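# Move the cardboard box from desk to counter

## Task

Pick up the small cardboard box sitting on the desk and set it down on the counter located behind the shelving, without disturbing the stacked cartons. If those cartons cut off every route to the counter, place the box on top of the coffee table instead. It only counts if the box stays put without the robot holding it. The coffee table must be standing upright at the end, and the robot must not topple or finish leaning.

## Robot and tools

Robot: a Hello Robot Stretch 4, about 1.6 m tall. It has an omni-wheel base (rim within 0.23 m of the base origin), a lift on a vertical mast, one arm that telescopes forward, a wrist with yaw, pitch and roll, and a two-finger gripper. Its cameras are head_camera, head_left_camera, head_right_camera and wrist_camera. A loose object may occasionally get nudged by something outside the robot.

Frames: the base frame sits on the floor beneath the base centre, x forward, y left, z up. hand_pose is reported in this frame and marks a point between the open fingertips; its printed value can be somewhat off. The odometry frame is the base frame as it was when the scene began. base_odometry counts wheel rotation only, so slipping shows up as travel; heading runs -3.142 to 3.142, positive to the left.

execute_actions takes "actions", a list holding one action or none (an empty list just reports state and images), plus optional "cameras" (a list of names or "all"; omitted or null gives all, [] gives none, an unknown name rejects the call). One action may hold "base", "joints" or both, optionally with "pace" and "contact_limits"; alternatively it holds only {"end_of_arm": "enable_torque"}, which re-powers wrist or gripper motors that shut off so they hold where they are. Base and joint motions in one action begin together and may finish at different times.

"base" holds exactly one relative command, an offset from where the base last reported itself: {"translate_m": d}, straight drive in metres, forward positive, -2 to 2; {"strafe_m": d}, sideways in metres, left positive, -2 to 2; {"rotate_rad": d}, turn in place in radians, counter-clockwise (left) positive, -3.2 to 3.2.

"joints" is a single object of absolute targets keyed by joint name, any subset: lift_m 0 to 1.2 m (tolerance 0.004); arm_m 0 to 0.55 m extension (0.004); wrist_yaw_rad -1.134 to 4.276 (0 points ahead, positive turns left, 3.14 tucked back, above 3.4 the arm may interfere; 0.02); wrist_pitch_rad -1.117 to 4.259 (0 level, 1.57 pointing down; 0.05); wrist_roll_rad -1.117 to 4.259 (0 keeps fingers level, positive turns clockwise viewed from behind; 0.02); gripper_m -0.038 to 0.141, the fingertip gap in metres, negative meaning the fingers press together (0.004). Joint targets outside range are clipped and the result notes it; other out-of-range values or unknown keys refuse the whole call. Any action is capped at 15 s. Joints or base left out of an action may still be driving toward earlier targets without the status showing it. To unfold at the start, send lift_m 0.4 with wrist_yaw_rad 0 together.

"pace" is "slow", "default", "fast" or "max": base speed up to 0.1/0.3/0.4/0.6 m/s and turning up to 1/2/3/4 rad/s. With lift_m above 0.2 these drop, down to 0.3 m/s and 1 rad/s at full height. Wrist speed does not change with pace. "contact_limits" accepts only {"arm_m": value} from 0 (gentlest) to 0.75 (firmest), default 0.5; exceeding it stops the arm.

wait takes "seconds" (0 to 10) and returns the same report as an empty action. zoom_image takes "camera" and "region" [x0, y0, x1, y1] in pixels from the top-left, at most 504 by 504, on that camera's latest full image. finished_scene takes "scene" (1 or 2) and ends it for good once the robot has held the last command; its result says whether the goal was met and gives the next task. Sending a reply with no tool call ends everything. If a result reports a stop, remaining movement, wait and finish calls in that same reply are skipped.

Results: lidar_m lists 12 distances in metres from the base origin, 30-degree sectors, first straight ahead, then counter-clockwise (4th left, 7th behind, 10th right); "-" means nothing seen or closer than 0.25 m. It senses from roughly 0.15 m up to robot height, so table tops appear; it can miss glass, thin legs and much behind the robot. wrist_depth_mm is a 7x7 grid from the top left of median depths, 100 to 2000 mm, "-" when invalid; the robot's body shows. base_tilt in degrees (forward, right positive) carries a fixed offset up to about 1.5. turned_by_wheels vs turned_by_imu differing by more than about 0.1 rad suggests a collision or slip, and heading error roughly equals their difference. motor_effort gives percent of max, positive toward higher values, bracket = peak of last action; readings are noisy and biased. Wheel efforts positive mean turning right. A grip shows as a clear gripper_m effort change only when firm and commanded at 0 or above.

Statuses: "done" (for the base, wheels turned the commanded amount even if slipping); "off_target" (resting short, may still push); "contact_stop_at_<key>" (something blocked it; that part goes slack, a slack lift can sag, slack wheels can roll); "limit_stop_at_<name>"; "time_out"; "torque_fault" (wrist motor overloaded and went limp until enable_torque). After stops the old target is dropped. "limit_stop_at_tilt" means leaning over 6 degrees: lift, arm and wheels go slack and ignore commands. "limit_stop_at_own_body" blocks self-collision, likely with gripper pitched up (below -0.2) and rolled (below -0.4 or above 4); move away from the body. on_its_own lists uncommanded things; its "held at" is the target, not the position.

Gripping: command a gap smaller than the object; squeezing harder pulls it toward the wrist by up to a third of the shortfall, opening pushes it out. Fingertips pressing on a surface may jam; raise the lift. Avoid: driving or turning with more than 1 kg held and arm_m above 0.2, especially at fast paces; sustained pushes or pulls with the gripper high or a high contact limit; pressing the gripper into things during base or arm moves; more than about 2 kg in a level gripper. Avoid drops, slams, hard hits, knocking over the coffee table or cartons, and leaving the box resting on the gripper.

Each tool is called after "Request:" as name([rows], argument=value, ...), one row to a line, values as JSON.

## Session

Request:
execute_actions(actions=[])

Scene clock: 0.00 s.
base_odometry: x=+0.000 y=+0.000 heading=+0.000 (m, m, rad; odometry frame)
turned_by_wheels: +0.000 (rad since the last result)
turned_by_imu: +0.000 (rad since the last result)
base_tilt: forward=+0.2 right=+0.4 (deg)
lidar_m: 0.95 0.99 1.47 1.36 1.40 1.11 1.07 0.90 1.18 2.31 1.40 1.00
base_status: not commanded
joint_positions: lift_m=+0.266 arm_m=-0.001 wrist_yaw_rad=+3.257 wrist_pitch_rad=+0.016 wrist_roll_rad=+0.015 gripper_m=+0.057
joint_status: not commanded
motor_effort: lift_m=+20 arm_m=-1 wrist_yaw_rad=+0 wrist_pitch_rad=-5 wrist_roll_rad=+1 gripper_m=-2 wheel_0=+0 wheel_1=+1 wheel_2=+1 (%)
hand_pose: x=-0.1265 y=+0.0536 z=+0.4398 quat_wxyz=(-0.058, -0.008, +0.007, +0.998) (m; base frame)
wrist_depth_mm: - - 135 1708 1708 1661 1661 / - - 131 1661 1708 1661 1661 / - 105 134 1708 1708 1661 1661 / 140 134 138 1708 1708 1661 1618 / 209 1756 1708 1708 1618 1661 1576 / 209 1464 193 1708 195 1464 1464 / 209 976 1182 124 1138 1160 1255
pictures: head_camera, head_left_camera, head_right_camera, wrist_camera
Images, in order (width x height): head_camera 420x560, head_left_camera 420x672, head_right_camera 420x672, wrist_camera 616x392.

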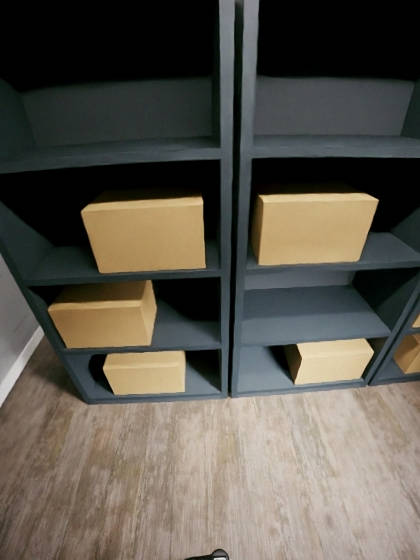

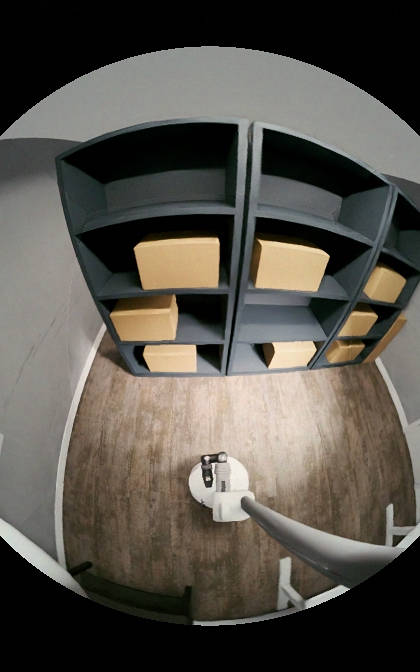

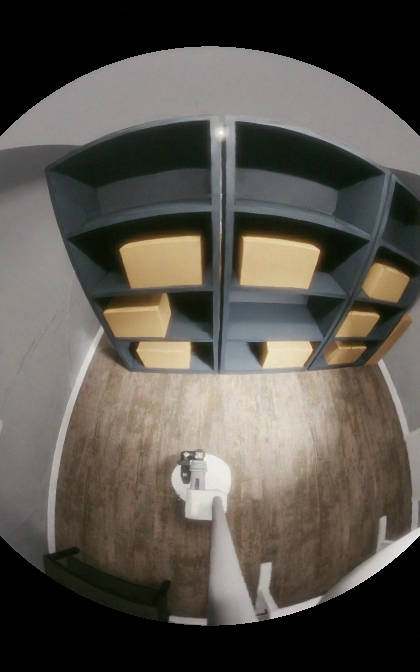

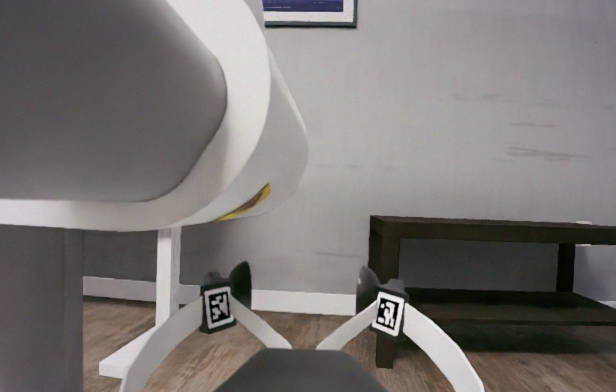

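Left gap appears open again.

Request:
execute_actions([
  {"base":{"rotate_rad":-2.6},"joints":{"lift_m":0.8,"wrist_yaw_rad":0,"wrist_pitch_rad":0.5,"gripper_m":0.14},"pace":"fast"},
])

Scene clock: 5.20 s.
base_odometry: x=+0.000 y=+0.000 heading=-2.600 (m, m, rad; odometry frame)
turned_by_wheels: -2.600 (rad since the last result)
turned_by_imu: -2.608 (rad since the last result)
base_tilt: forward=+0.1 right=+0.6 (deg)
lidar_m: 0.89 1.17 2.30 1.38 1.01 0.95 1.00 1.47 1.38 1.45 1.09 1.07
base_status: done
joint_positions: lift_m=+0.800 arm_m=-0.001 wrist_yaw_rad=+0.001 wrist_pitch_rad=+0.502 wrist_roll_rad=+0.015 gripper_m=+0.140
joint_status: all done
motor_effort: lift_m=+22(25) arm_m=-1(1) wrist_yaw_rad=-1(8) wrist_pitch_rad=-6(7) wrist_roll_rad=+2(1) gripper_m=+0(5) wheel_0=+1(12) wheel_1=-1(12) wheel_2=-1(9) (%)
hand_pose: x=+0.4230 y=-0.0873 z=+0.8391 quat_wxyz=(+0.969, +0.007, +0.248, -0.002) (m; base frame)
wrist_depth_mm: - 1863 1618 1430 1281 1138 1042 / 1281 1281 1308 1336 1308 1205 1098 / - - 878 831 1397 1281 1138 / - 1983 1921 1661 1537 1366 1229 / 1576 1618 1661 1618 1576 1430 1255 / 1281 1205 1281 1308 1281 1281 1255 / 1118 1118 1160 124 1205 1160 1025
pictures: head_camera, head_left_camera, head_right_camera, wrist_camera
Images, in order (width x height): head_camera 420x560, head_left_camera 420x672, head_right_camera 420x672, wrist_camera 616x392.

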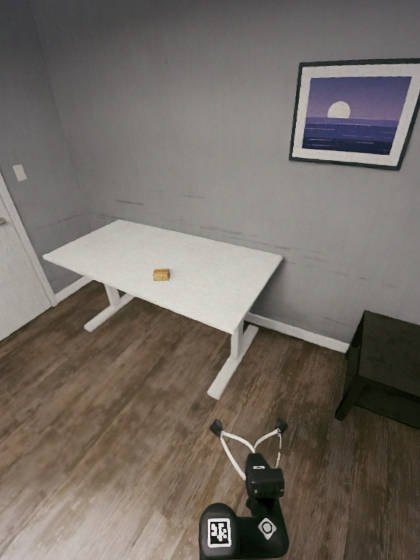

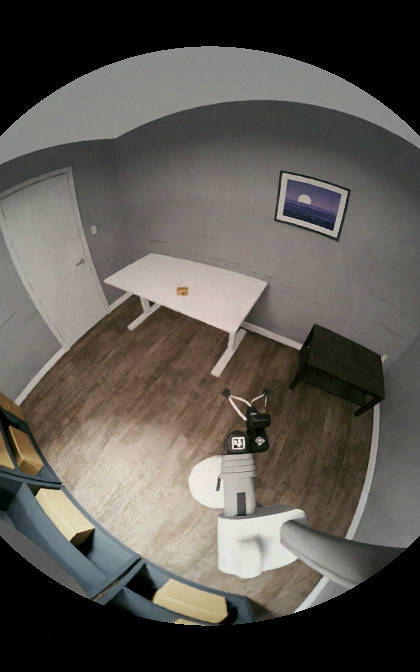

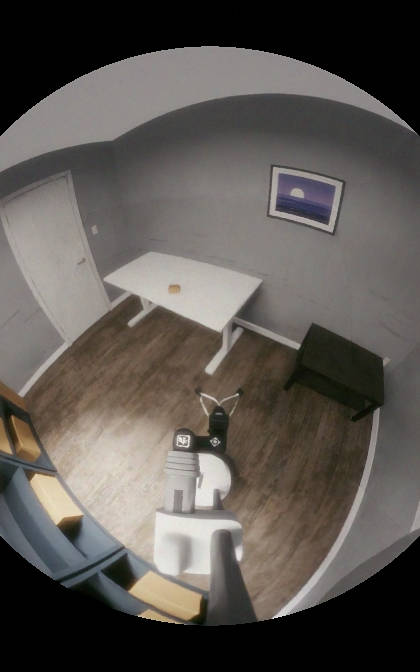

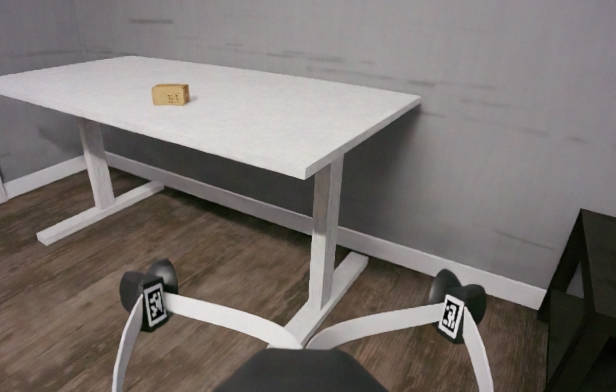

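Request:
execute_actions([
  {"base":{"strafe_m":0.33},"joints":{"arm_m":0.3,"lift_m":0.82},"pace":"fast"},
], cameras=[])

Request:
execute_actions([
  {"base":{"translate_m":0.3},"pace":"fast"},
], cameras=["head_camera","wrist_camera"])

Scene clock: 11.33 s.
base_odometry: x=+0.170 y=-0.283 heading=-2.600 (m, m, rad; odometry frame)
turned_by_wheels: +0.000 (rad since the last result)
turned_by_imu: +0.003 (rad since the last result)
base_tilt: forward=-0.1 right=+0.5 (deg)
lidar_m: 1.03 1.42 2.03 1.12 0.80 0.79 0.82 1.14 1.68 1.70 1.32 0.97
base_status: done
joint_positions: lift_m=+0.820 arm_m=+0.299 wrist_yaw_rad=+0.000 wrist_pitch_rad=+0.502 wrist_roll_rad=+0.015 gripper_m=+0.140
joint_status: all done
motor_effort: lift_m=+22(25) arm_m=+5(6) wrist_yaw_rad=+0(1) wrist_pitch_rad=-5(5) wrist_roll_rad=+2(1) gripper_m=+1(1) wheel_0=-2(12) wheel_1=-2(12) wheel_2=+0(1) (%)
hand_pose: x=+0.7229 y=-0.0874 z=+0.8592 quat_wxyz=(+0.969, +0.007, +0.248, -0.002) (m; base frame)
wrist_depth_mm: 1618 1756 1537 1336 1182 1078 991 / 1576 1366 1397 1336 1229 1118 1008 / 1661 917 854 820 904 946 1025 / 1808 1983 1863 668 647 668 759 / 1618 1576 1708 1618 1464 517 564 / 1308 1255 1336 1430 1308 480 1255 / 1160 1160 1205 124 1205 1138 1205
pictures: none
No camera images: the call's "cameras" was empty. Leave "cameras" out to get every camera's image.

Scene clock: 13.47 s.
base_odometry: x=-0.087 y=-0.437 heading=-2.600 (m, m, rad; odometry frame)
turned_by_wheels: +0.000 (rad since the last result)
turned_by_imu: +0.000 (rad since the last result)
base_tilt: forward=+0.2 right=+0.4 (deg)
lidar_m: 0.77 1.06 1.86 1.50 1.09 1.04 1.09 1.54 1.82 1.36 1.14 0.69
base_status: done
joint_positions: lift_m=+0.820 arm_m=+0.299 wrist_yaw_rad=+0.000 wrist_pitch_rad=+0.502 wrist_roll_rad=+0.015 gripper_m=+0.140
joint_status: not commanded
motor_effort: lift_m=+22(22) arm_m=+5(5) wrist_yaw_rad=-1(0) wrist_pitch_rad=-5(5) wrist_roll_rad=+1(1) gripper_m=+2(0) wheel_0=+4(9) wheel_1=+2(8) wheel_2=+0(14) (%)
hand_pose: x=+0.7229 y=-0.0874 z=+0.8592 quat_wxyz=(+0.969, +0.007, +0.248, -0.002) (m; base frame)
wrist_depth_mm: 1499 1397 1205 1060 946 854 788 / 1537 1366 1229 1138 1008 891 820 / 831 842 854 866 904 904 842 / 597 609 597 603 647 661 676 / 1537 496 492 496 504 508 512 / 1308 1229 413 407 382 384 415 / 1138 1160 1182 124 355 345 357
pictures: head_camera, wrist_camera
Images, in order (width x height): head_camera 420x560, wrist_camera 616x392.

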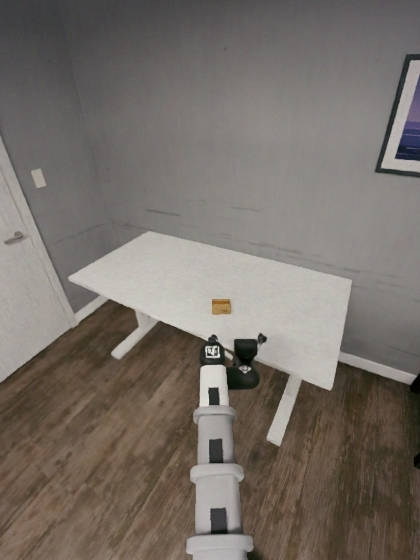

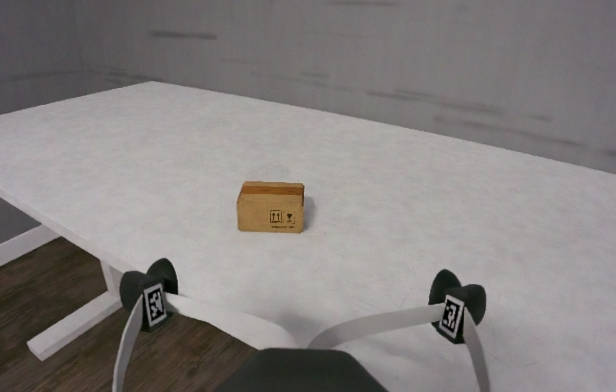

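Request:
execute_actions([
  {"base":{"strafe_m":0.045},"joints":{"arm_m":0.48,"lift_m":0.74}},
], cameras=["wrist_camera"])

Scene clock: 19.47 s.
base_odometry: x=-0.064 y=-0.476 heading=-2.600 (m, m, rad; odometry frame)
turned_by_wheels: +0.000 (rad since the last result)
turned_by_imu: +0.001 (rad since the last result)
base_tilt: forward=+0.0 right=+0.5 (deg)
lidar_m: 0.78 1.07 1.83 1.49 1.07 1.01 1.08 1.51 1.86 1.38 1.20 0.74
base_status: done
joint_positions: lift_m=+0.740 arm_m=+0.479 wrist_yaw_rad=+0.000 wrist_pitch_rad=+0.502 wrist_roll_rad=+0.015 gripper_m=+0.140
joint_status: all done
motor_effort: lift_m=+17(21) arm_m=+5(5) wrist_yaw_rad=+0(0) wrist_pitch_rad=-5(6) wrist_roll_rad=+1(2) gripper_m=+2(2) wheel_0=-2(10) wheel_1=+1(10) wheel_2=+0(1) (%)
hand_pose: x=+0.9028 y=-0.0874 z=+0.7796 quat_wxyz=(+0.969, +0.007, +0.248, -0.002) (m; base frame)
wrist_depth_mm: 1336 1229 1042 917 820 741 683 / 991 1008 1008 931 866 788 715 / 603 615 621 634 661 683 723 / 436 442 452 353 473 480 488 / 340 349 353 329 366 370 375 / 293 263 279 296 279 279 301 / 1025 249 252 124 259 251 259
pictures: wrist_camera
Images, in order (width x height): wrist_camera 616x392.

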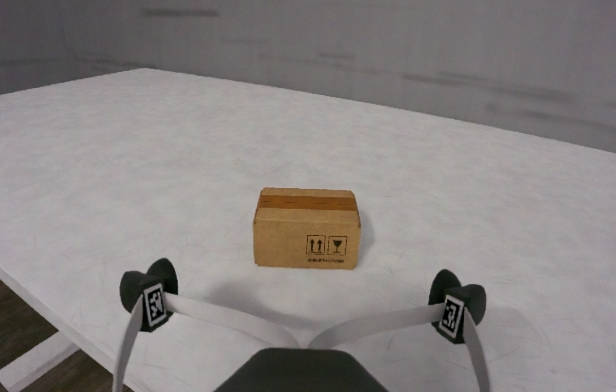

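Request:
execute_actions([
  {"base":{"translate_m":0.08},"joints":{"arm_m":0.54,"lift_m":0.72},"pace":"slow"},
], cameras=["wrist_camera"])

Scene clock: 30.30 s.
base_odometry: x=-0.132 y=-0.517 heading=-2.600 (m, m, rad; odometry frame)
turned_by_wheels: +0.000 (rad since the last result)
turned_by_imu: +0.001 (rad since the last result)
base_tilt: forward=+0.0 right=+0.5 (deg)
lidar_m: 0.71 1.01 1.78 1.60 1.14 1.09 1.14 1.62 1.90 1.30 1.18 0.65
base_status: done
joint_positions: lift_m=+0.720 arm_m=+0.539 wrist_yaw_rad=+0.000 wrist_pitch_rad=+0.502 wrist_roll_rad=+0.015 gripper_m=+0.140
joint_status: all done
motor_effort: lift_m=+17(17) arm_m=+5(6) wrist_yaw_rad=-1(1) wrist_pitch_rad=-6(6) wrist_roll_rad=+0(1) gripper_m=+0(0) wheel_0=+5(7) wheel_1=+4(6) wheel_2=-4(8) (%)
hand_pose: x=+0.9628 y=-0.0874 z=+0.7597 quat_wxyz=(+0.969, +0.007, +0.248, -0.002) (m; base frame)
wrist_depth_mm: 1229 1042 917 798 715 640 591 / 904 904 917 820 759 668 615 / 544 559 564 580 597 615 627 / 397 404 413 418 427 433 445 / 309 315 322 327 332 336 340 / 254 238 204 199 207 252 273 / 220 219 218 124 208 228 235
pictures: wrist_camera
Images, in order (width x height): wrist_camera 616x392.

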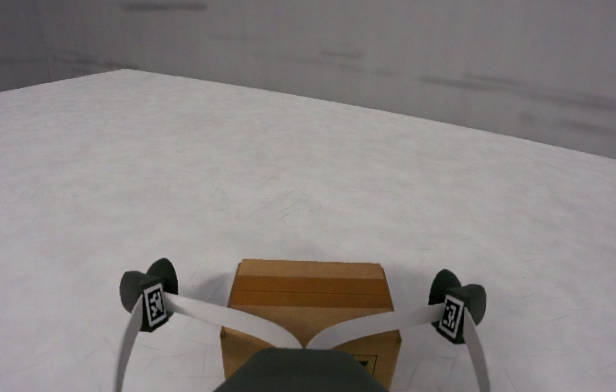

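Fingertips look a bit high.

Request:
execute_actions([
  {"joints":{"lift_m":0.702,"arm_m":0.53}},
], cameras=["wrist_camera"])

Request:
execute_actions([
  {"joints":{"gripper_m":0.03}},
], cameras=["wrist_camera"])

Request:
execute_actions([
  {"joints":{"lift_m":0.78}},
], cameras=["wrist_camera"])

Scene clock: 34.77 s.
base_odometry: x=-0.132 y=-0.517 heading=-2.600 (m, m, rad; odometry frame)
turned_by_wheels: +0.000 (rad since the last result)
turned_by_imu: +0.001 (rad since the last result)
base_tilt: forward=+0.2 right=+0.4 (deg)
lidar_m: 0.70 1.00 1.77 1.58 1.13 1.10 1.15 1.62 1.90 1.31 1.18 0.65
base_status: not commanded
joint_positions: lift_m=+0.702 arm_m=+0.531 wrist_yaw_rad=+0.000 wrist_pitch_rad=+0.502 wrist_roll_rad=+0.015 gripper_m=+0.140
joint_status: all done
motor_effort: lift_m=+17(16) arm_m=-6(5) wrist_yaw_rad=-1(1) wrist_pitch_rad=-6(5) wrist_roll_rad=+1(0) gripper_m=+0(1) wheel_0=+5(6) wheel_1=+4(4) wheel_2=-4(4) (%)
hand_pose: x=+0.9548 y=-0.0874 z=+0.7416 quat_wxyz=(+0.969, +0.007, +0.248, -0.002) (m; base frame)
wrist_depth_mm: 1255 1060 904 809 715 654 597 / 809 820 831 809 741 676 621 / 496 504 512 525 539 564 585 / 359 366 373 379 387 397 404 / 281 286 278 212 290 304 307 / 229 216 186 186 189 229 247 / 199 199 201 124 204 206 213
pictures: wrist_camera
Images, in order (width x height): wrist_camera 616x392.

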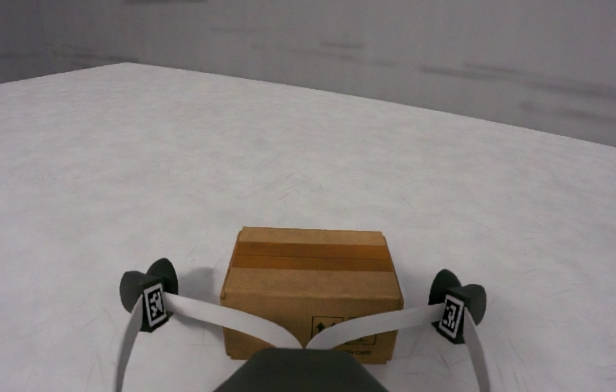

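Scene clock: 36.87 s.
base_odometry: x=-0.132 y=-0.517 heading=-2.600 (m, m, rad; odometry frame)
turned_by_wheels: +0.000 (rad since the last result)
turned_by_imu: +0.000 (rad since the last result)
base_tilt: forward=+0.3 right=+0.5 (deg)
lidar_m: 0.70 0.99 1.78 1.58 1.14 1.09 1.13 1.61 1.89 1.31 1.15 0.64
base_status: not commanded
joint_positions: lift_m=+0.702 arm_m=+0.531 wrist_yaw_rad=+0.000 wrist_pitch_rad=+0.503 wrist_roll_rad=+0.015 gripper_m=+0.031
joint_status: all done
motor_effort: lift_m=+17(17) arm_m=-6(5) wrist_yaw_rad=+0(0) wrist_pitch_rad=-7(8) wrist_roll_rad=+0(0) gripper_m=-28(29) wheel_0=+6(5) wheel_1=+4(4) wheel_2=-4(4) (%)
hand_pose: x=+0.9546 y=-0.0874 z=+0.7415 quat_wxyz=(+0.969, +0.007, +0.249, -0.002) (m; base frame)
wrist_depth_mm: 1255 1060 904 798 715 640 591 / 798 809 831 809 750 676 621 / 496 500 512 521 539 564 585 / 357 364 370 377 387 394 399 / 279 286 214 198 287 303 307 / 229 178 174 172 176 246 246 / 198 196 194 145 199 199 212
pictures: wrist_camera
Images, in order (width x height): wrist_camera 616x392.

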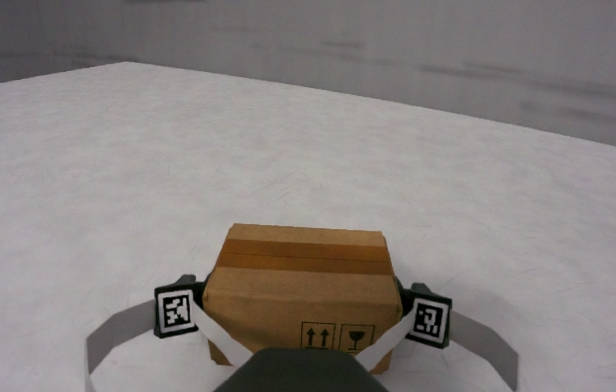

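Scene clock: 38.17 s.
base_odometry: x=-0.132 y=-0.517 heading=-2.600 (m, m, rad; odometry frame)
turned_by_wheels: +0.000 (rad since the last result)
turned_by_imu: +0.000 (rad since the last result)
base_tilt: forward=+0.1 right=+0.4 (deg)
lidar_m: 0.70 0.98 1.77 1.56 1.15 1.09 1.13 1.60 1.91 1.31 1.16 0.66
base_status: not commanded
joint_positions: lift_m=+0.780 arm_m=+0.531 wrist_yaw_rad=+0.000 wrist_pitch_rad=+0.503 wrist_roll_rad=+0.015 gripper_m=+0.031
joint_status: all done
motor_effort: lift_m=+24(26) arm_m=-5(6) wrist_yaw_rad=+0(0) wrist_pitch_rad=-8(9) wrist_roll_rad=-1(1) gripper_m=-27(27) wheel_0=+6(6) wheel_1=+4(4) wheel_2=-4(4) (%)
hand_pose: x=+0.9546 y=-0.0874 z=+0.8188 quat_wxyz=(+0.969, +0.007, +0.249, -0.002) (m; base frame)
wrist_depth_mm: 1255 1042 917 809 723 647 597 / 1308 1060 960 854 759 683 627 / 715 723 732 750 768 707 654 / 512 521 535 544 554 569 580 / 402 413 214 198 415 436 442 / 330 178 174 173 176 355 355 / 285 283 279 144 287 287 306
pictures: wrist_camera
Images, in order (width x height): wrist_camera 616x392.

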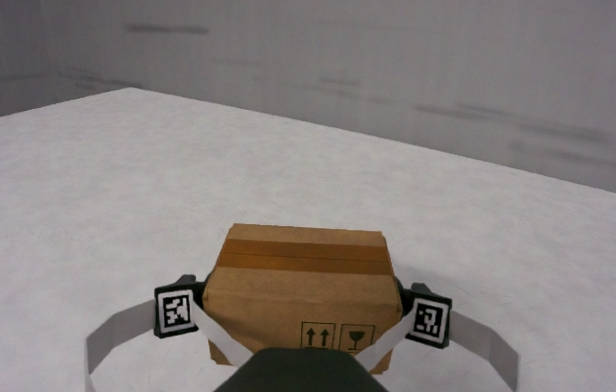

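Request:
execute_actions([
  {"base":{"translate_m":-0.25},"joints":{"arm_m":0,"lift_m":0.82},"pace":"fast"},
], cameras=[])

Request:
execute_actions([
  {"base":{"rotate_rad":2.67}},
], cameras=[])

Request:
execute_actions([
  {"base":{"strafe_m":1.35},"pace":"fast"},
])

Scene clock: 47.30 s.
base_odometry: x=+0.082 y=-0.388 heading=-2.600 (m, m, rad; odometry frame)
turned_by_wheels: -0.001 (rad since the last result)
turned_by_imu: +0.001 (rad since the last result)
base_tilt: forward=+0.1 right=+0.5 (deg)
lidar_m: 0.91 1.28 1.93 1.26 0.92 0.86 0.90 1.28 1.78 1.61 1.29 0.88
base_status: done
joint_positions: lift_m=+0.820 arm_m=+0.001 wrist_yaw_rad=+0.000 wrist_pitch_rad=+0.503 wrist_roll_rad=+0.015 gripper_m=+0.031
joint_status: all done
motor_effort: lift_m=+23(25) arm_m=-6(5) wrist_yaw_rad=+0(2) wrist_pitch_rad=-9(9) wrist_roll_rad=+1(1) gripper_m=-28(27) wheel_0=-4(9) wheel_1=-3(8) wheel_2=-1(13) (%)
hand_pose: x=+0.4246 y=-0.0875 z=+0.8588 quat_wxyz=(+0.968, +0.007, +0.249, -0.002) (m; base frame)
wrist_depth_mm: 1661 1921 1708 1499 1336 1229 1118 / 1661 1366 1397 1430 1366 1281 1160 / 1756 - 1008 891 904 931 1182 / 1808 - - 1756 1537 699 1281 / 1576 1618 214 198 1576 1464 1336 / 1308 178 174 172 176 1430 1336 / 1138 1160 1118 144 1098 1160 1205
pictures: none
No camera images: the call's "cameras" was empty. Leave "cameras" out to get every camera's image.

Scene clock: 49.93 s.
base_odometry: x=+0.082 y=-0.388 heading=+0.069 (m, m, rad; odometry frame)
turned_by_wheels: +2.670 (rad since the last result)
turned_by_imu: +2.680 (rad since the last result)
base_tilt: forward=+0.1 right=+0.5 (deg)
lidar_m: 0.85 0.93 1.36 1.75 1.55 1.28 0.87 0.95 1.39 1.93 1.23 0.89
base_status: done
joint_positions: lift_m=+0.820 arm_m=+0.001 wrist_yaw_rad=+0.000 wrist_pitch_rad=+0.503 wrist_roll_rad=+0.015 gripper_m=+0.031
joint_status: not commanded
motor_effort: lift_m=+22(23) arm_m=-6(6) wrist_yaw_rad=-1(1) wrist_pitch_rad=-9(9) wrist_roll_rad=-1(1) gripper_m=-28(28) wheel_0=-2(8) wheel_1=-2(9) wheel_2=+0(11) (%)
hand_pose: x=+0.4246 y=-0.0874 z=+0.8589 quat_wxyz=(+0.969, +0.007, +0.249, -0.002) (m; base frame)
wrist_depth_mm: 1025 603 683 597 591 597 585 / 1078 654 1060 1060 1042 1042 854 / 1138 699 1118 1138 1118 1098 820 / 976 759 960 1042 1060 1042 820 / 842 809 214 198 798 842 809 / 946 178 174 173 177 946 854 / 991 991 931 144 917 931 917
pictures: none
No camera images: the call's "cameras" was empty. Leave "cameras" out to get every camera's image.

Scene clock: 54.60 s.
base_odometry: x=-0.011 y=+0.959 heading=+0.069 (m, m, rad; odometry frame)
turned_by_wheels: +0.000 (rad since the last result)
turned_by_imu: +0.008 (rad since the last result)
base_tilt: forward=+0.1 right=+0.5 (deg)
lidar_m: 0.96 0.64 0.46 0.41 0.45 0.68 1.03 1.11 1.59 3.19 1.28 0.98
base_status: done
joint_positions: lift_m=+0.820 arm_m=+0.001 wrist_yaw_rad=+0.000 wrist_pitch_rad=+0.503 wrist_roll_rad=+0.015 gripper_m=+0.031
joint_status: not commanded
motor_effort: lift_m=+23(23) arm_m=-6(6) wrist_yaw_rad=+1(0) wrist_pitch_rad=-9(8) wrist_roll_rad=+0(1) gripper_m=-28(27) wheel_0=+0(14) wheel_1=-2(12) wheel_2=+0(0) (%)
hand_pose: x=+0.4246 y=-0.0874 z=+0.8589 quat_wxyz=(+0.969, +0.007, +0.249, -0.002) (m; base frame)
wrist_depth_mm: 732 1042 1921 - 661 809 640 / 732 1060 - - 878 1098 1078 / 750 1078 - - 768 750 759 / 759 1118 1921 - 809 798 788 / 768 1118 214 198 842 842 854 / 768 178 173 173 176 960 991 / 778 1098 1118 144 1025 1008 1025
pictures: head_camera, head_left_camera, head_right_camera, wrist_camera
Images, in order (width x height): head_camera 420x560, head_left_camera 420x672, head_right_camera 420x672, wrist_camera 616x392.

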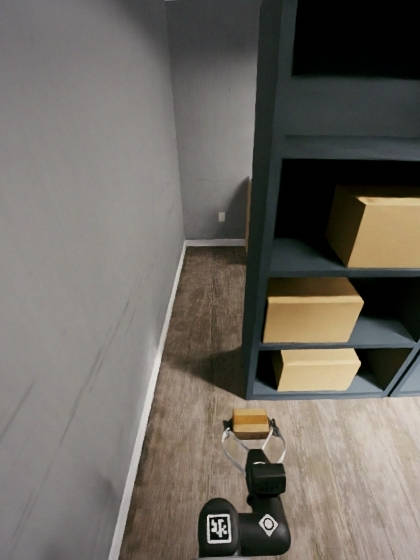

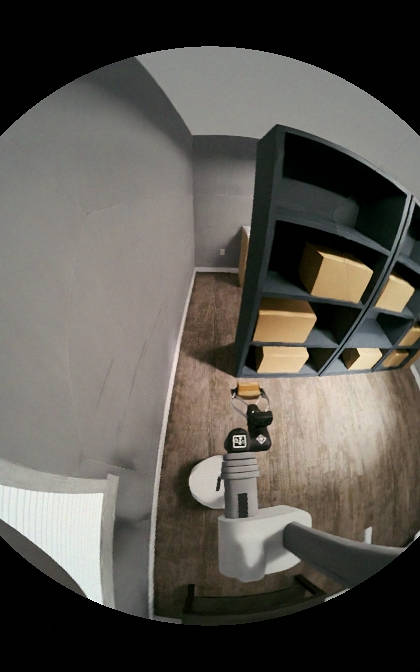

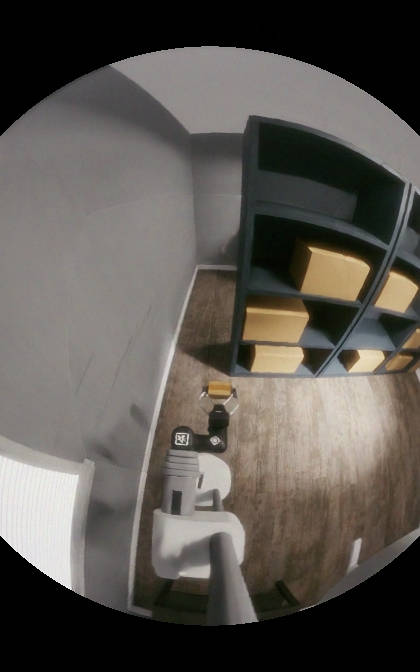

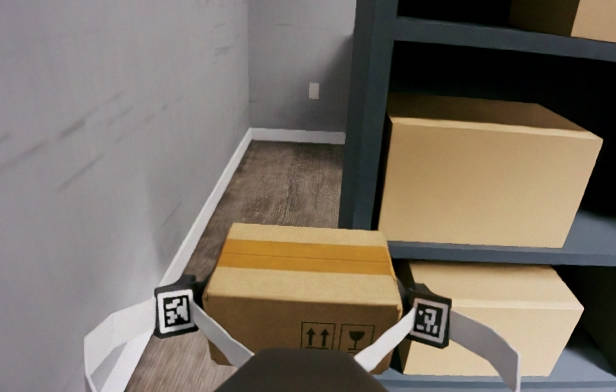

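Request:
execute_actions([
  {"base":{"strafe_m":0.13}},
], cameras=[])

Request:
execute_actions([
  {"base":{"translate_m":0.6},"pace":"fast"},
])

Scene clock: 58.90 s.
base_odometry: x=-0.020 y=+1.088 heading=+0.069 (m, m, rad; odometry frame)
turned_by_wheels: +0.000 (rad since the last result)
turned_by_imu: +0.001 (rad since the last result)
base_tilt: forward=+0.2 right=+0.5 (deg)
lidar_m: 1.08 0.44 0.32 0.29 0.29 0.45 1.03 1.09 1.67 3.21 1.30 1.00
base_status: done
joint_positions: lift_m=+0.820 arm_m=+0.001 wrist_yaw_rad=+0.000 wrist_pitch_rad=+0.503 wrist_roll_rad=+0.015 gripper_m=+0.031
joint_status: not commanded
motor_effort: lift_m=+23(22) arm_m=-5(5) wrist_yaw_rad=+0(0) wrist_pitch_rad=-8(8) wrist_roll_rad=+0(1) gripper_m=-28(28) wheel_0=-4(11) wheel_1=+1(10) wheel_2=+0(1) (%)
hand_pose: x=+0.4246 y=-0.0874 z=+0.8589 quat_wxyz=(+0.969, +0.007, +0.249, -0.002) (m; base frame)
wrist_depth_mm: 549 778 1464 - - 661 654 / 564 809 1537 - 1098 1078 1098 / 574 820 1576 - 1060 768 768 / 580 842 1661 - 1025 809 798 / 591 854 214 198 854 854 854 / 591 178 174 172 176 976 976 / 585 866 1118 144 1008 1025 1025
pictures: none
No camera images: the call's "cameras" was empty. Leave "cameras" out to get every camera's image.

Scene clock: 61.83 s.
base_odometry: x=+0.578 y=+1.130 heading=+0.070 (m, m, rad; odometry frame)
turned_by_wheels: +0.000 (rad since the last result)
turned_by_imu: -0.001 (rad since the last result)
base_tilt: forward=+0.0 right=+0.5 (deg)
lidar_m: 1.00 0.40 0.28 0.27 0.31 0.45 1.33 1.77 2.13 1.24 0.50 0.47
base_status: done
joint_positions: lift_m=+0.820 arm_m=+0.001 wrist_yaw_rad=+0.000 wrist_pitch_rad=+0.503 wrist_roll_rad=+0.015 gripper_m=+0.031
joint_status: not commanded
motor_effort: lift_m=+22(23) arm_m=-5(6) wrist_yaw_rad=+0(0) wrist_pitch_rad=-9(8) wrist_roll_rad=+1(1) gripper_m=-27(27) wheel_0=+2(10) wheel_1=+3(7) wheel_2=+0(12) (%)
hand_pose: x=+0.4246 y=-0.0874 z=+0.8589 quat_wxyz=(+0.969, +0.007, +0.249, -0.002) (m; base frame)
wrist_depth_mm: 517 732 1366 - - 1537 389 / 521 750 1430 - - 1537 389 / 530 768 1499 - - 549 377 / 539 778 1499 - - 539 373 / 544 798 214 198 1618 530 366 / 549 178 174 172 176 452 368 / 549 809 1118 145 699 407 362
pictures: head_camera, head_left_camera, head_right_camera, wrist_camera
Images, in order (width x height): head_camera 420x560, head_left_camera 420x672, head_right_camera 420x672, wrist_camera 616x392.

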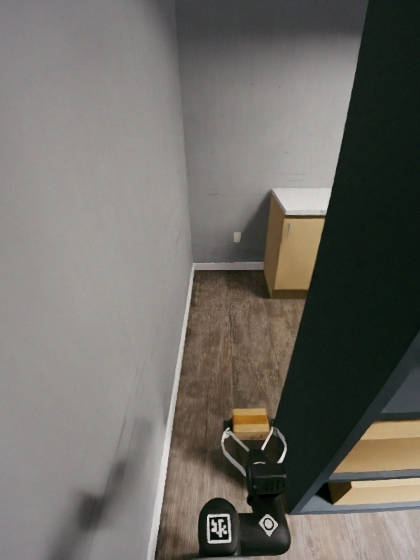

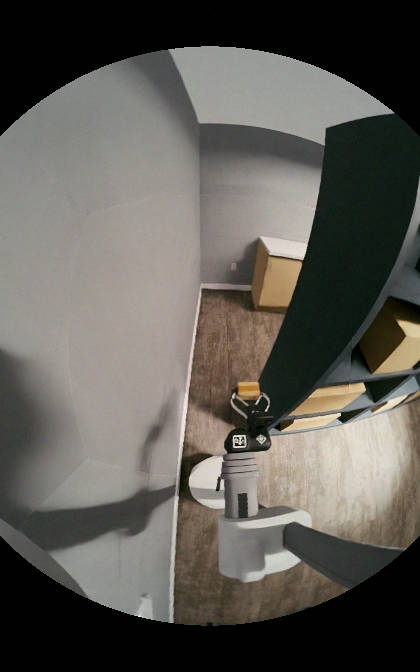

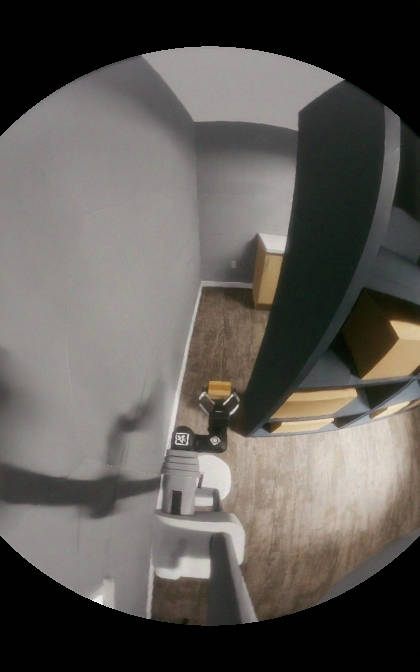

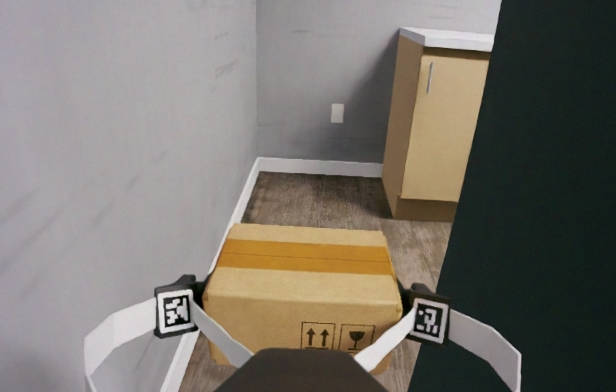

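Request:
execute_actions([
  {"base":{"rotate_rad":-0.06}},
], cameras=[])

Request:
execute_actions([
  {"base":{"translate_m":0.45}},
], cameras=["head_right_camera"])

Scene clock: 69.50 s.
base_odometry: x=+0.578 y=+1.130 heading=+0.010 (m, m, rad; odometry frame)
turned_by_wheels: -0.059 (rad since the last result)
turned_by_imu: -0.059 (rad since the last result)
base_tilt: forward=+0.0 right=+0.5 (deg)
lidar_m: 1.20 0.43 0.30 0.27 0.30 0.42 1.02 1.73 2.05 1.55 0.54 0.47
base_status: done
joint_positions: lift_m=+0.820 arm_m=+0.001 wrist_yaw_rad=+0.000 wrist_pitch_rad=+0.503 wrist_roll_rad=+0.015 gripper_m=+0.031
joint_status: not commanded
motor_effort: lift_m=+23(23) arm_m=-5(5) wrist_yaw_rad=+0(0) wrist_pitch_rad=-8(8) wrist_roll_rad=+1(0) gripper_m=-27(26) wheel_0=+4(7) wheel_1=+3(6) wheel_2=+2(6) (%)
hand_pose: x=+0.4246 y=-0.0874 z=+0.8589 quat_wxyz=(+0.969, +0.007, +0.249, -0.002) (m; base frame)
wrist_depth_mm: 585 866 1808 - - 452 330 / 585 878 1921 - 1661 452 332 / 597 904 1983 - 1756 452 334 / 609 917 1983 - - 452 324 / 609 917 214 198 676 445 327 / 603 178 174 172 176 389 324 / 603 917 1118 144 591 359 320
pictures: none
No camera images: the call's "cameras" was empty. Leave "cameras" out to get every camera's image.

Scene clock: 72.47 s.
base_odometry: x=+1.028 y=+1.135 heading=+0.011 (m, m, rad; odometry frame)
turned_by_wheels: +0.000 (rad since the last result)
turned_by_imu: +0.000 (rad since the last result)
base_tilt: forward=+0.3 right=+0.5 (deg)
lidar_m: 1.25 0.44 0.30 0.28 0.29 0.43 1.09 2.16 2.72 0.28 0.29 0.42
base_status: done
joint_positions: lift_m=+0.820 arm_m=+0.001 wrist_yaw_rad=+0.000 wrist_pitch_rad=+0.503 wrist_roll_rad=+0.015 gripper_m=+0.031
joint_status: not commanded
motor_effort: lift_m=+23(22) arm_m=-5(5) wrist_yaw_rad=+0(0) wrist_pitch_rad=-9(8) wrist_roll_rad=+1(2) gripper_m=-29(27) wheel_0=+3(8) wheel_1=+3(7) wheel_2=+1(14) (%)
hand_pose: x=+0.4246 y=-0.0874 z=+0.8589 quat_wxyz=(+0.969, +0.007, +0.249, -0.002) (m; base frame)
wrist_depth_mm: 591 866 1618 1661 1661 1661 1661 / 603 891 1708 1756 1537 1205 1205 / 609 904 1808 1921 1499 1308 1308 / 615 917 1983 - 1464 1430 1397 / 615 917 214 198 1499 1576 1576 / 615 178 174 172 176 1430 1430 / 609 931 1118 144 1160 1160 1229
pictures: head_right_camera
Images, in order (width x height): head_right_camera 420x672.

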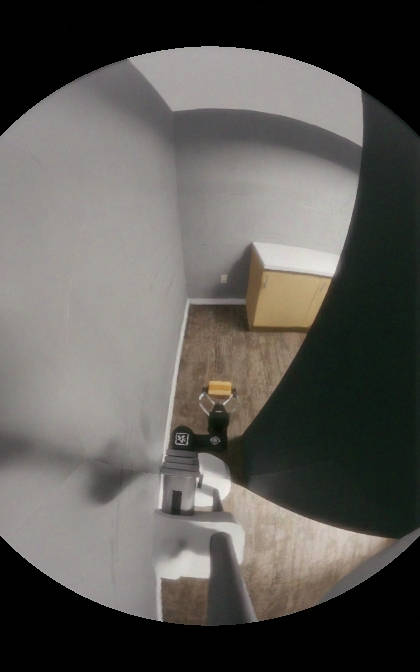

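Request:
execute_actions([
  {"base":{"translate_m":0.8},"joints":{"lift_m":1.0}},
], cameras=[])

Request:
execute_actions([
  {"base":{"rotate_rad":-0.45},"joints":{"arm_m":0.2}},
], cameras=["head_camera","wrist_camera"])

Scene clock: 80.30 s.
base_odometry: x=+1.828 y=+1.143 heading=+0.011 (m, m, rad; odometry frame)
turned_by_wheels: +0.000 (rad since the last result)
turned_by_imu: -0.001 (rad since the last result)
base_tilt: forward=+0.2 right=+0.6 (deg)
lidar_m: 1.25 0.45 0.31 0.29 0.31 0.44 1.20 0.52 0.57 1.56 0.98 0.82
base_status: done
joint_positions: lift_m=+1.000 arm_m=+0.001 wrist_yaw_rad=+0.000 wrist_pitch_rad=+0.503 wrist_roll_rad=+0.015 gripper_m=+0.031
joint_status: all done
motor_effort: lift_m=+22(25) arm_m=-5(5) wrist_yaw_rad=+0(0) wrist_pitch_rad=-8(8) wrist_roll_rad=+2(0) gripper_m=-28(29) wheel_0=+4(9) wheel_1=+2(7) wheel_2=-2(9) (%)
hand_pose: x=+0.4246 y=-0.0874 z=+1.0389 quat_wxyz=(+0.969, +0.007, +0.249, -0.002) (m; base frame)
wrist_depth_mm: 609 917 946 946 960 960 960 / 615 931 1008 1008 1025 1025 1025 / 627 931 1078 1078 1098 931 960 / 627 946 1160 1182 1160 759 647 / 634 960 214 197 1138 741 569 / 627 177 174 173 176 661 609 / 627 946 1308 145 991 661 668
pictures: none
No camera images: the call's "cameras" was empty. Leave "cameras" out to get every camera's image.

Scene clock: 82.00 s.
base_odometry: x=+1.828 y=+1.143 heading=-0.438 (m, m, rad; odometry frame)
turned_by_wheels: -0.449 (rad since the last result)
turned_by_imu: -0.451 (rad since the last result)
base_tilt: forward=+0.1 right=+0.6 (deg)
lidar_m: 0.84 1.01 0.39 0.30 0.28 0.32 0.48 1.66 0.50 0.63 2.12 0.90
base_status: done
joint_positions: lift_m=+1.000 arm_m=+0.199 wrist_yaw_rad=+0.000 wrist_pitch_rad=+0.503 wrist_roll_rad=+0.015 gripper_m=+0.031
joint_status: all done
motor_effort: lift_m=+23(23) arm_m=+5(5) wrist_yaw_rad=+0(0) wrist_pitch_rad=-8(8) wrist_roll_rad=+0(1) gripper_m=-27(27) wheel_0=+4(8) wheel_1=+3(8) wheel_2=+2(6) (%)
hand_pose: x=+0.6227 y=-0.0874 z=+1.0389 quat_wxyz=(+0.969, +0.007, +0.249, -0.002) (m; base frame)
wrist_depth_mm: 723 778 854 960 1060 1229 1397 / 750 820 904 1008 1160 1281 1464 / 798 878 904 842 866 904 931 / 842 931 904 609 621 634 699 / 904 976 214 197 525 661 809 / 960 178 174 173 176 732 991 / 1025 1138 1205 144 676 809 1160
pictures: head_camera, wrist_camera
Images, in order (width x height): head_camera 420x560, wrist_camera 616x392.

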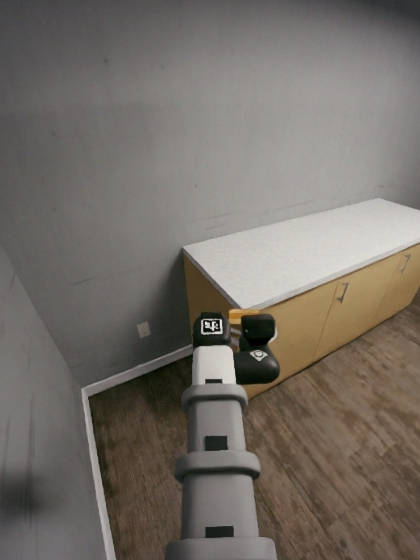

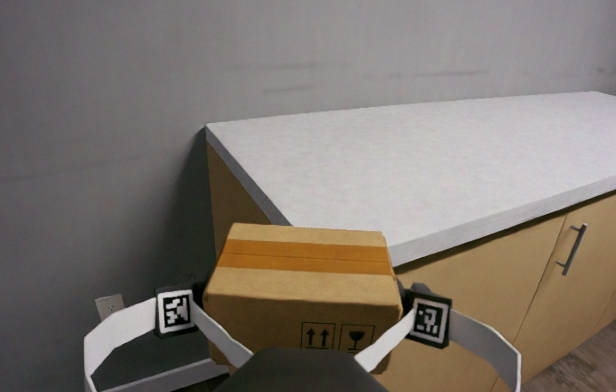

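Request:
execute_actions([
  {"base":{"translate_m":0.3},"joints":{"arm_m":0.5,"wrist_yaw_rad":-0.3}},
], cameras=[])

Request:
execute_actions([
  {"joints":{"lift_m":0.92}},
], cameras=["head_camera","wrist_camera"])

Scene clock: 88.17 s.
base_odometry: x=+2.099 y=+1.016 heading=-0.438 (m, m, rad; odometry frame)
turned_by_wheels: +0.000 (rad since the last result)
turned_by_imu: +0.001 (rad since the last result)
base_tilt: forward=+0.3 right=+0.3 (deg)
lidar_m: 0.54 0.98 0.58 0.43 0.42 0.47 0.67 0.69 0.73 1.02 1.29 0.57
base_status: done
joint_positions: lift_m=+1.000 arm_m=+0.499 wrist_yaw_rad=-0.300 wrist_pitch_rad=+0.503 wrist_roll_rad=+0.015 gripper_m=+0.031
joint_status: all done
motor_effort: lift_m=+23(22) arm_m=+5(6) wrist_yaw_rad=+1(7) wrist_pitch_rad=-8(8) wrist_roll_rad=+1(0) gripper_m=-28(27) wheel_0=+4(7) wheel_1=+2(8) wheel_2=-2(11) (%)
hand_pose: x=+0.8856 y=-0.1582 z=+1.0389 quat_wxyz=(+0.957, +0.044, +0.245, -0.146) (m; base frame)
wrist_depth_mm: 336 382 455 544 699 946 1336 / 349 404 480 585 750 1042 1576 / 366 427 508 627 788 917 946 / 389 449 539 609 627 640 647 / 407 445 214 197 462 488 496 / 370 178 174 172 176 397 399 / 320 317 314 145 322 322 343
pictures: none
No camera images: the call's "cameras" was empty. Leave "cameras" out to get every camera's image.

Scene clock: 89.47 s.
base_odometry: x=+2.099 y=+1.016 heading=-0.438 (m, m, rad; odometry frame)
turned_by_wheels: +0.000 (rad since the last result)
turned_by_imu: +0.000 (rad since the last result)
base_tilt: forward=+0.2 right=+0.5 (deg)
lidar_m: 0.53 1.00 0.58 0.45 0.42 0.46 0.69 0.69 0.70 1.02 1.28 0.57
base_status: not commanded
joint_positions: lift_m=+0.920 arm_m=+0.499 wrist_yaw_rad=-0.300 wrist_pitch_rad=+0.503 wrist_roll_rad=+0.015 gripper_m=+0.031
joint_status: all done
motor_effort: lift_m=+17(21) arm_m=+5(5) wrist_yaw_rad=-1(0) wrist_pitch_rad=-7(8) wrist_roll_rad=+2(1) gripper_m=-28(29) wheel_0=+4(4) wheel_1=+2(2) wheel_2=-2(2) (%)
hand_pose: x=+0.8856 y=-0.1582 z=+0.9594 quat_wxyz=(+0.957, +0.044, +0.245, -0.146) (m; base frame)
wrist_depth_mm: 336 384 455 549 691 946 1366 / 351 399 480 580 750 976 1255 / 368 427 512 569 621 654 676 / 379 418 430 439 449 459 466 / 324 330 214 198 332 353 355 / 265 178 174 172 176 286 286 / 230 228 224 144 231 231 246
pictures: head_camera, wrist_camera
Images, in order (width x height): head_camera 420x560, wrist_camera 616x392.

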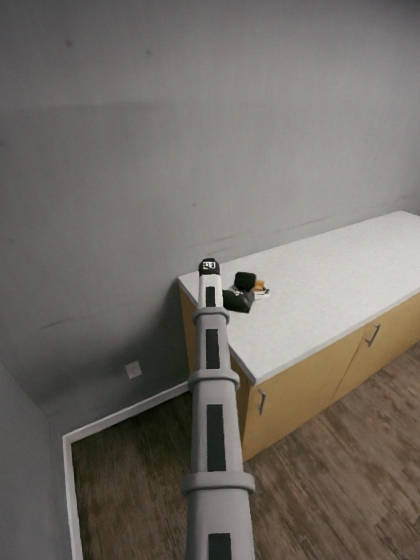

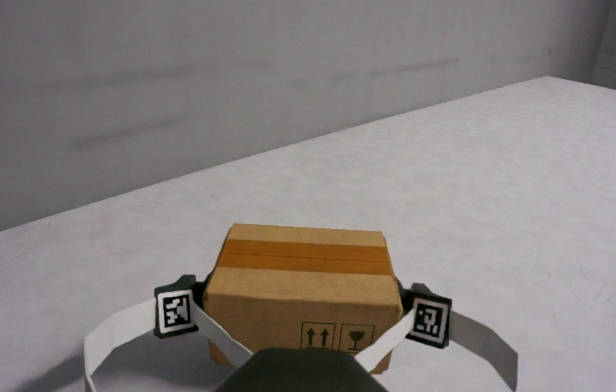

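Request:
execute_actions([
  {"joints":{"lift_m":0.893},"pace":"slow"},
], cameras=[])

Request:
execute_actions([
  {"joints":{"gripper_m":0.12}},
], cameras=[])

Request:
execute_actions([
  {"joints":{"lift_m":0.97},"pace":"fast"},
], cameras=["head_camera","wrist_camera"])

Scene clock: 96.10 s.
base_odometry: x=+2.099 y=+1.016 heading=-0.438 (m, m, rad; odometry frame)
turned_by_wheels: +0.000 (rad since the last result)
turned_by_imu: +0.001 (rad since the last result)
base_tilt: forward=+0.0 right=+0.4 (deg)
lidar_m: 0.54 1.00 0.60 0.43 0.42 0.47 0.68 0.68 0.73 1.04 1.28 0.55
base_status: not commanded
joint_positions: lift_m=+0.893 arm_m=+0.499 wrist_yaw_rad=-0.300 wrist_pitch_rad=+0.503 wrist_roll_rad=+0.015 gripper_m=+0.031
joint_status: all done
motor_effort: lift_m=+17(17) arm_m=+5(5) wrist_yaw_rad=+0(1) wrist_pitch_rad=-8(7) wrist_roll_rad=+1(1) gripper_m=-28(27) wheel_0=+4(4) wheel_1=+2(2) wheel_2=-2(2) (%)
hand_pose: x=+0.8856 y=-0.1582 z=+0.9324 quat_wxyz=(+0.957, +0.044, +0.245, -0.146) (m; base frame)
wrist_depth_mm: 338 384 455 549 691 946 1366 / 349 402 480 585 723 891 1118 / 368 424 480 525 544 564 580 / 357 364 373 379 387 397 404 / 281 287 214 198 290 306 309 / 230 178 174 172 176 247 248 / 200 197 195 144 200 201 213
pictures: none
No camera images: the call's "cameras" was empty. Leave "cameras" out to get every camera's image.

Scene clock: 97.87 s.
base_odometry: x=+2.099 y=+1.016 heading=-0.438 (m, m, rad; odometry frame)
turned_by_wheels: +0.000 (rad since the last result)
turned_by_imu: +0.000 (rad since the last result)
base_tilt: forward=+0.2 right=+0.4 (deg)
lidar_m: 0.55 1.00 0.60 0.45 0.42 0.46 0.68 0.69 0.71 1.03 1.29 0.55
base_status: not commanded
joint_positions: lift_m=+0.893 arm_m=+0.499 wrist_yaw_rad=-0.300 wrist_pitch_rad=+0.502 wrist_roll_rad=+0.015 gripper_m=+0.120
joint_status: all done
motor_effort: lift_m=+17(17) arm_m=+5(5) wrist_yaw_rad=-1(1) wrist_pitch_rad=-6(8) wrist_roll_rad=+1(1) gripper_m=-2(28) wheel_0=+4(4) wheel_1=+2(2) wheel_2=-2(2) (%)
hand_pose: x=+0.8857 y=-0.1582 z=+0.9325 quat_wxyz=(+0.957, +0.044, +0.245, -0.146) (m; base frame)
wrist_depth_mm: 336 382 452 544 691 946 1366 / 351 402 480 585 732 904 1118 / 366 424 484 530 549 569 585 / 362 368 375 384 389 399 407 / 282 287 267 214 291 306 309 / 231 219 193 191 191 239 250 / 200 200 204 125 208 208 214
pictures: none
No camera images: the call's "cameras" was empty. Leave "cameras" out to get every camera's image.

Scene clock: 98.93 s.
base_odometry: x=+2.099 y=+1.016 heading=-0.438 (m, m, rad; odometry frame)
turned_by_wheels: +0.000 (rad since the last result)
turned_by_imu: +0.000 (rad since the last result)
base_tilt: forward=+0.3 right=+0.5 (deg)
lidar_m: 0.54 0.99 0.58 0.43 0.43 0.46 0.69 0.70 0.72 1.02 1.28 0.56
base_status: not commanded
joint_positions: lift_m=+0.970 arm_m=+0.499 wrist_yaw_rad=-0.300 wrist_pitch_rad=+0.502 wrist_roll_rad=+0.015 gripper_m=+0.120
joint_status: all done
motor_effort: lift_m=+23(25) arm_m=+5(5) wrist_yaw_rad=+0(0) wrist_pitch_rad=-6(6) wrist_roll_rad=+0(0) gripper_m=+0(0) wheel_0=+4(4) wheel_1=+2(2) wheel_2=-1(2) (%)
hand_pose: x=+0.8858 y=-0.1582 z=+1.0091 quat_wxyz=(+0.957, +0.044, +0.245, -0.146) (m; base frame)
wrist_depth_mm: 338 384 452 549 691 946 1366 / 349 402 480 585 750 1060 1464 / 366 424 508 627 732 820 842 / 389 449 512 549 559 569 580 / 392 413 421 430 436 442 445 / 330 314 320 351 217 345 357 / 286 286 290 125 298 297 307
pictures: head_camera, wrist_camera
Images, in order (width x height): head_camera 420x560, wrist_camera 616x392.

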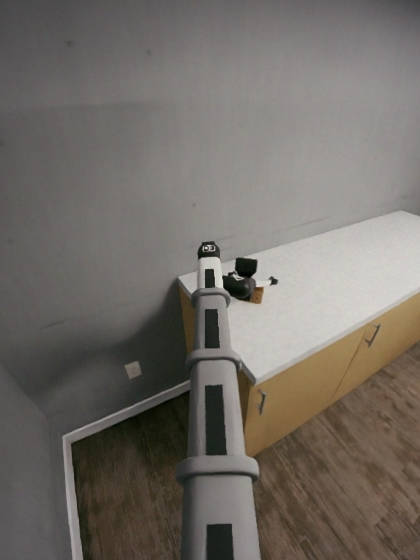

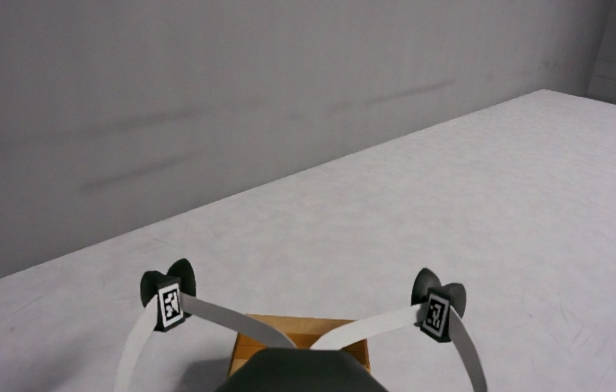

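Request:
finished_scene(scene=2)

The scene is finished: the task was done.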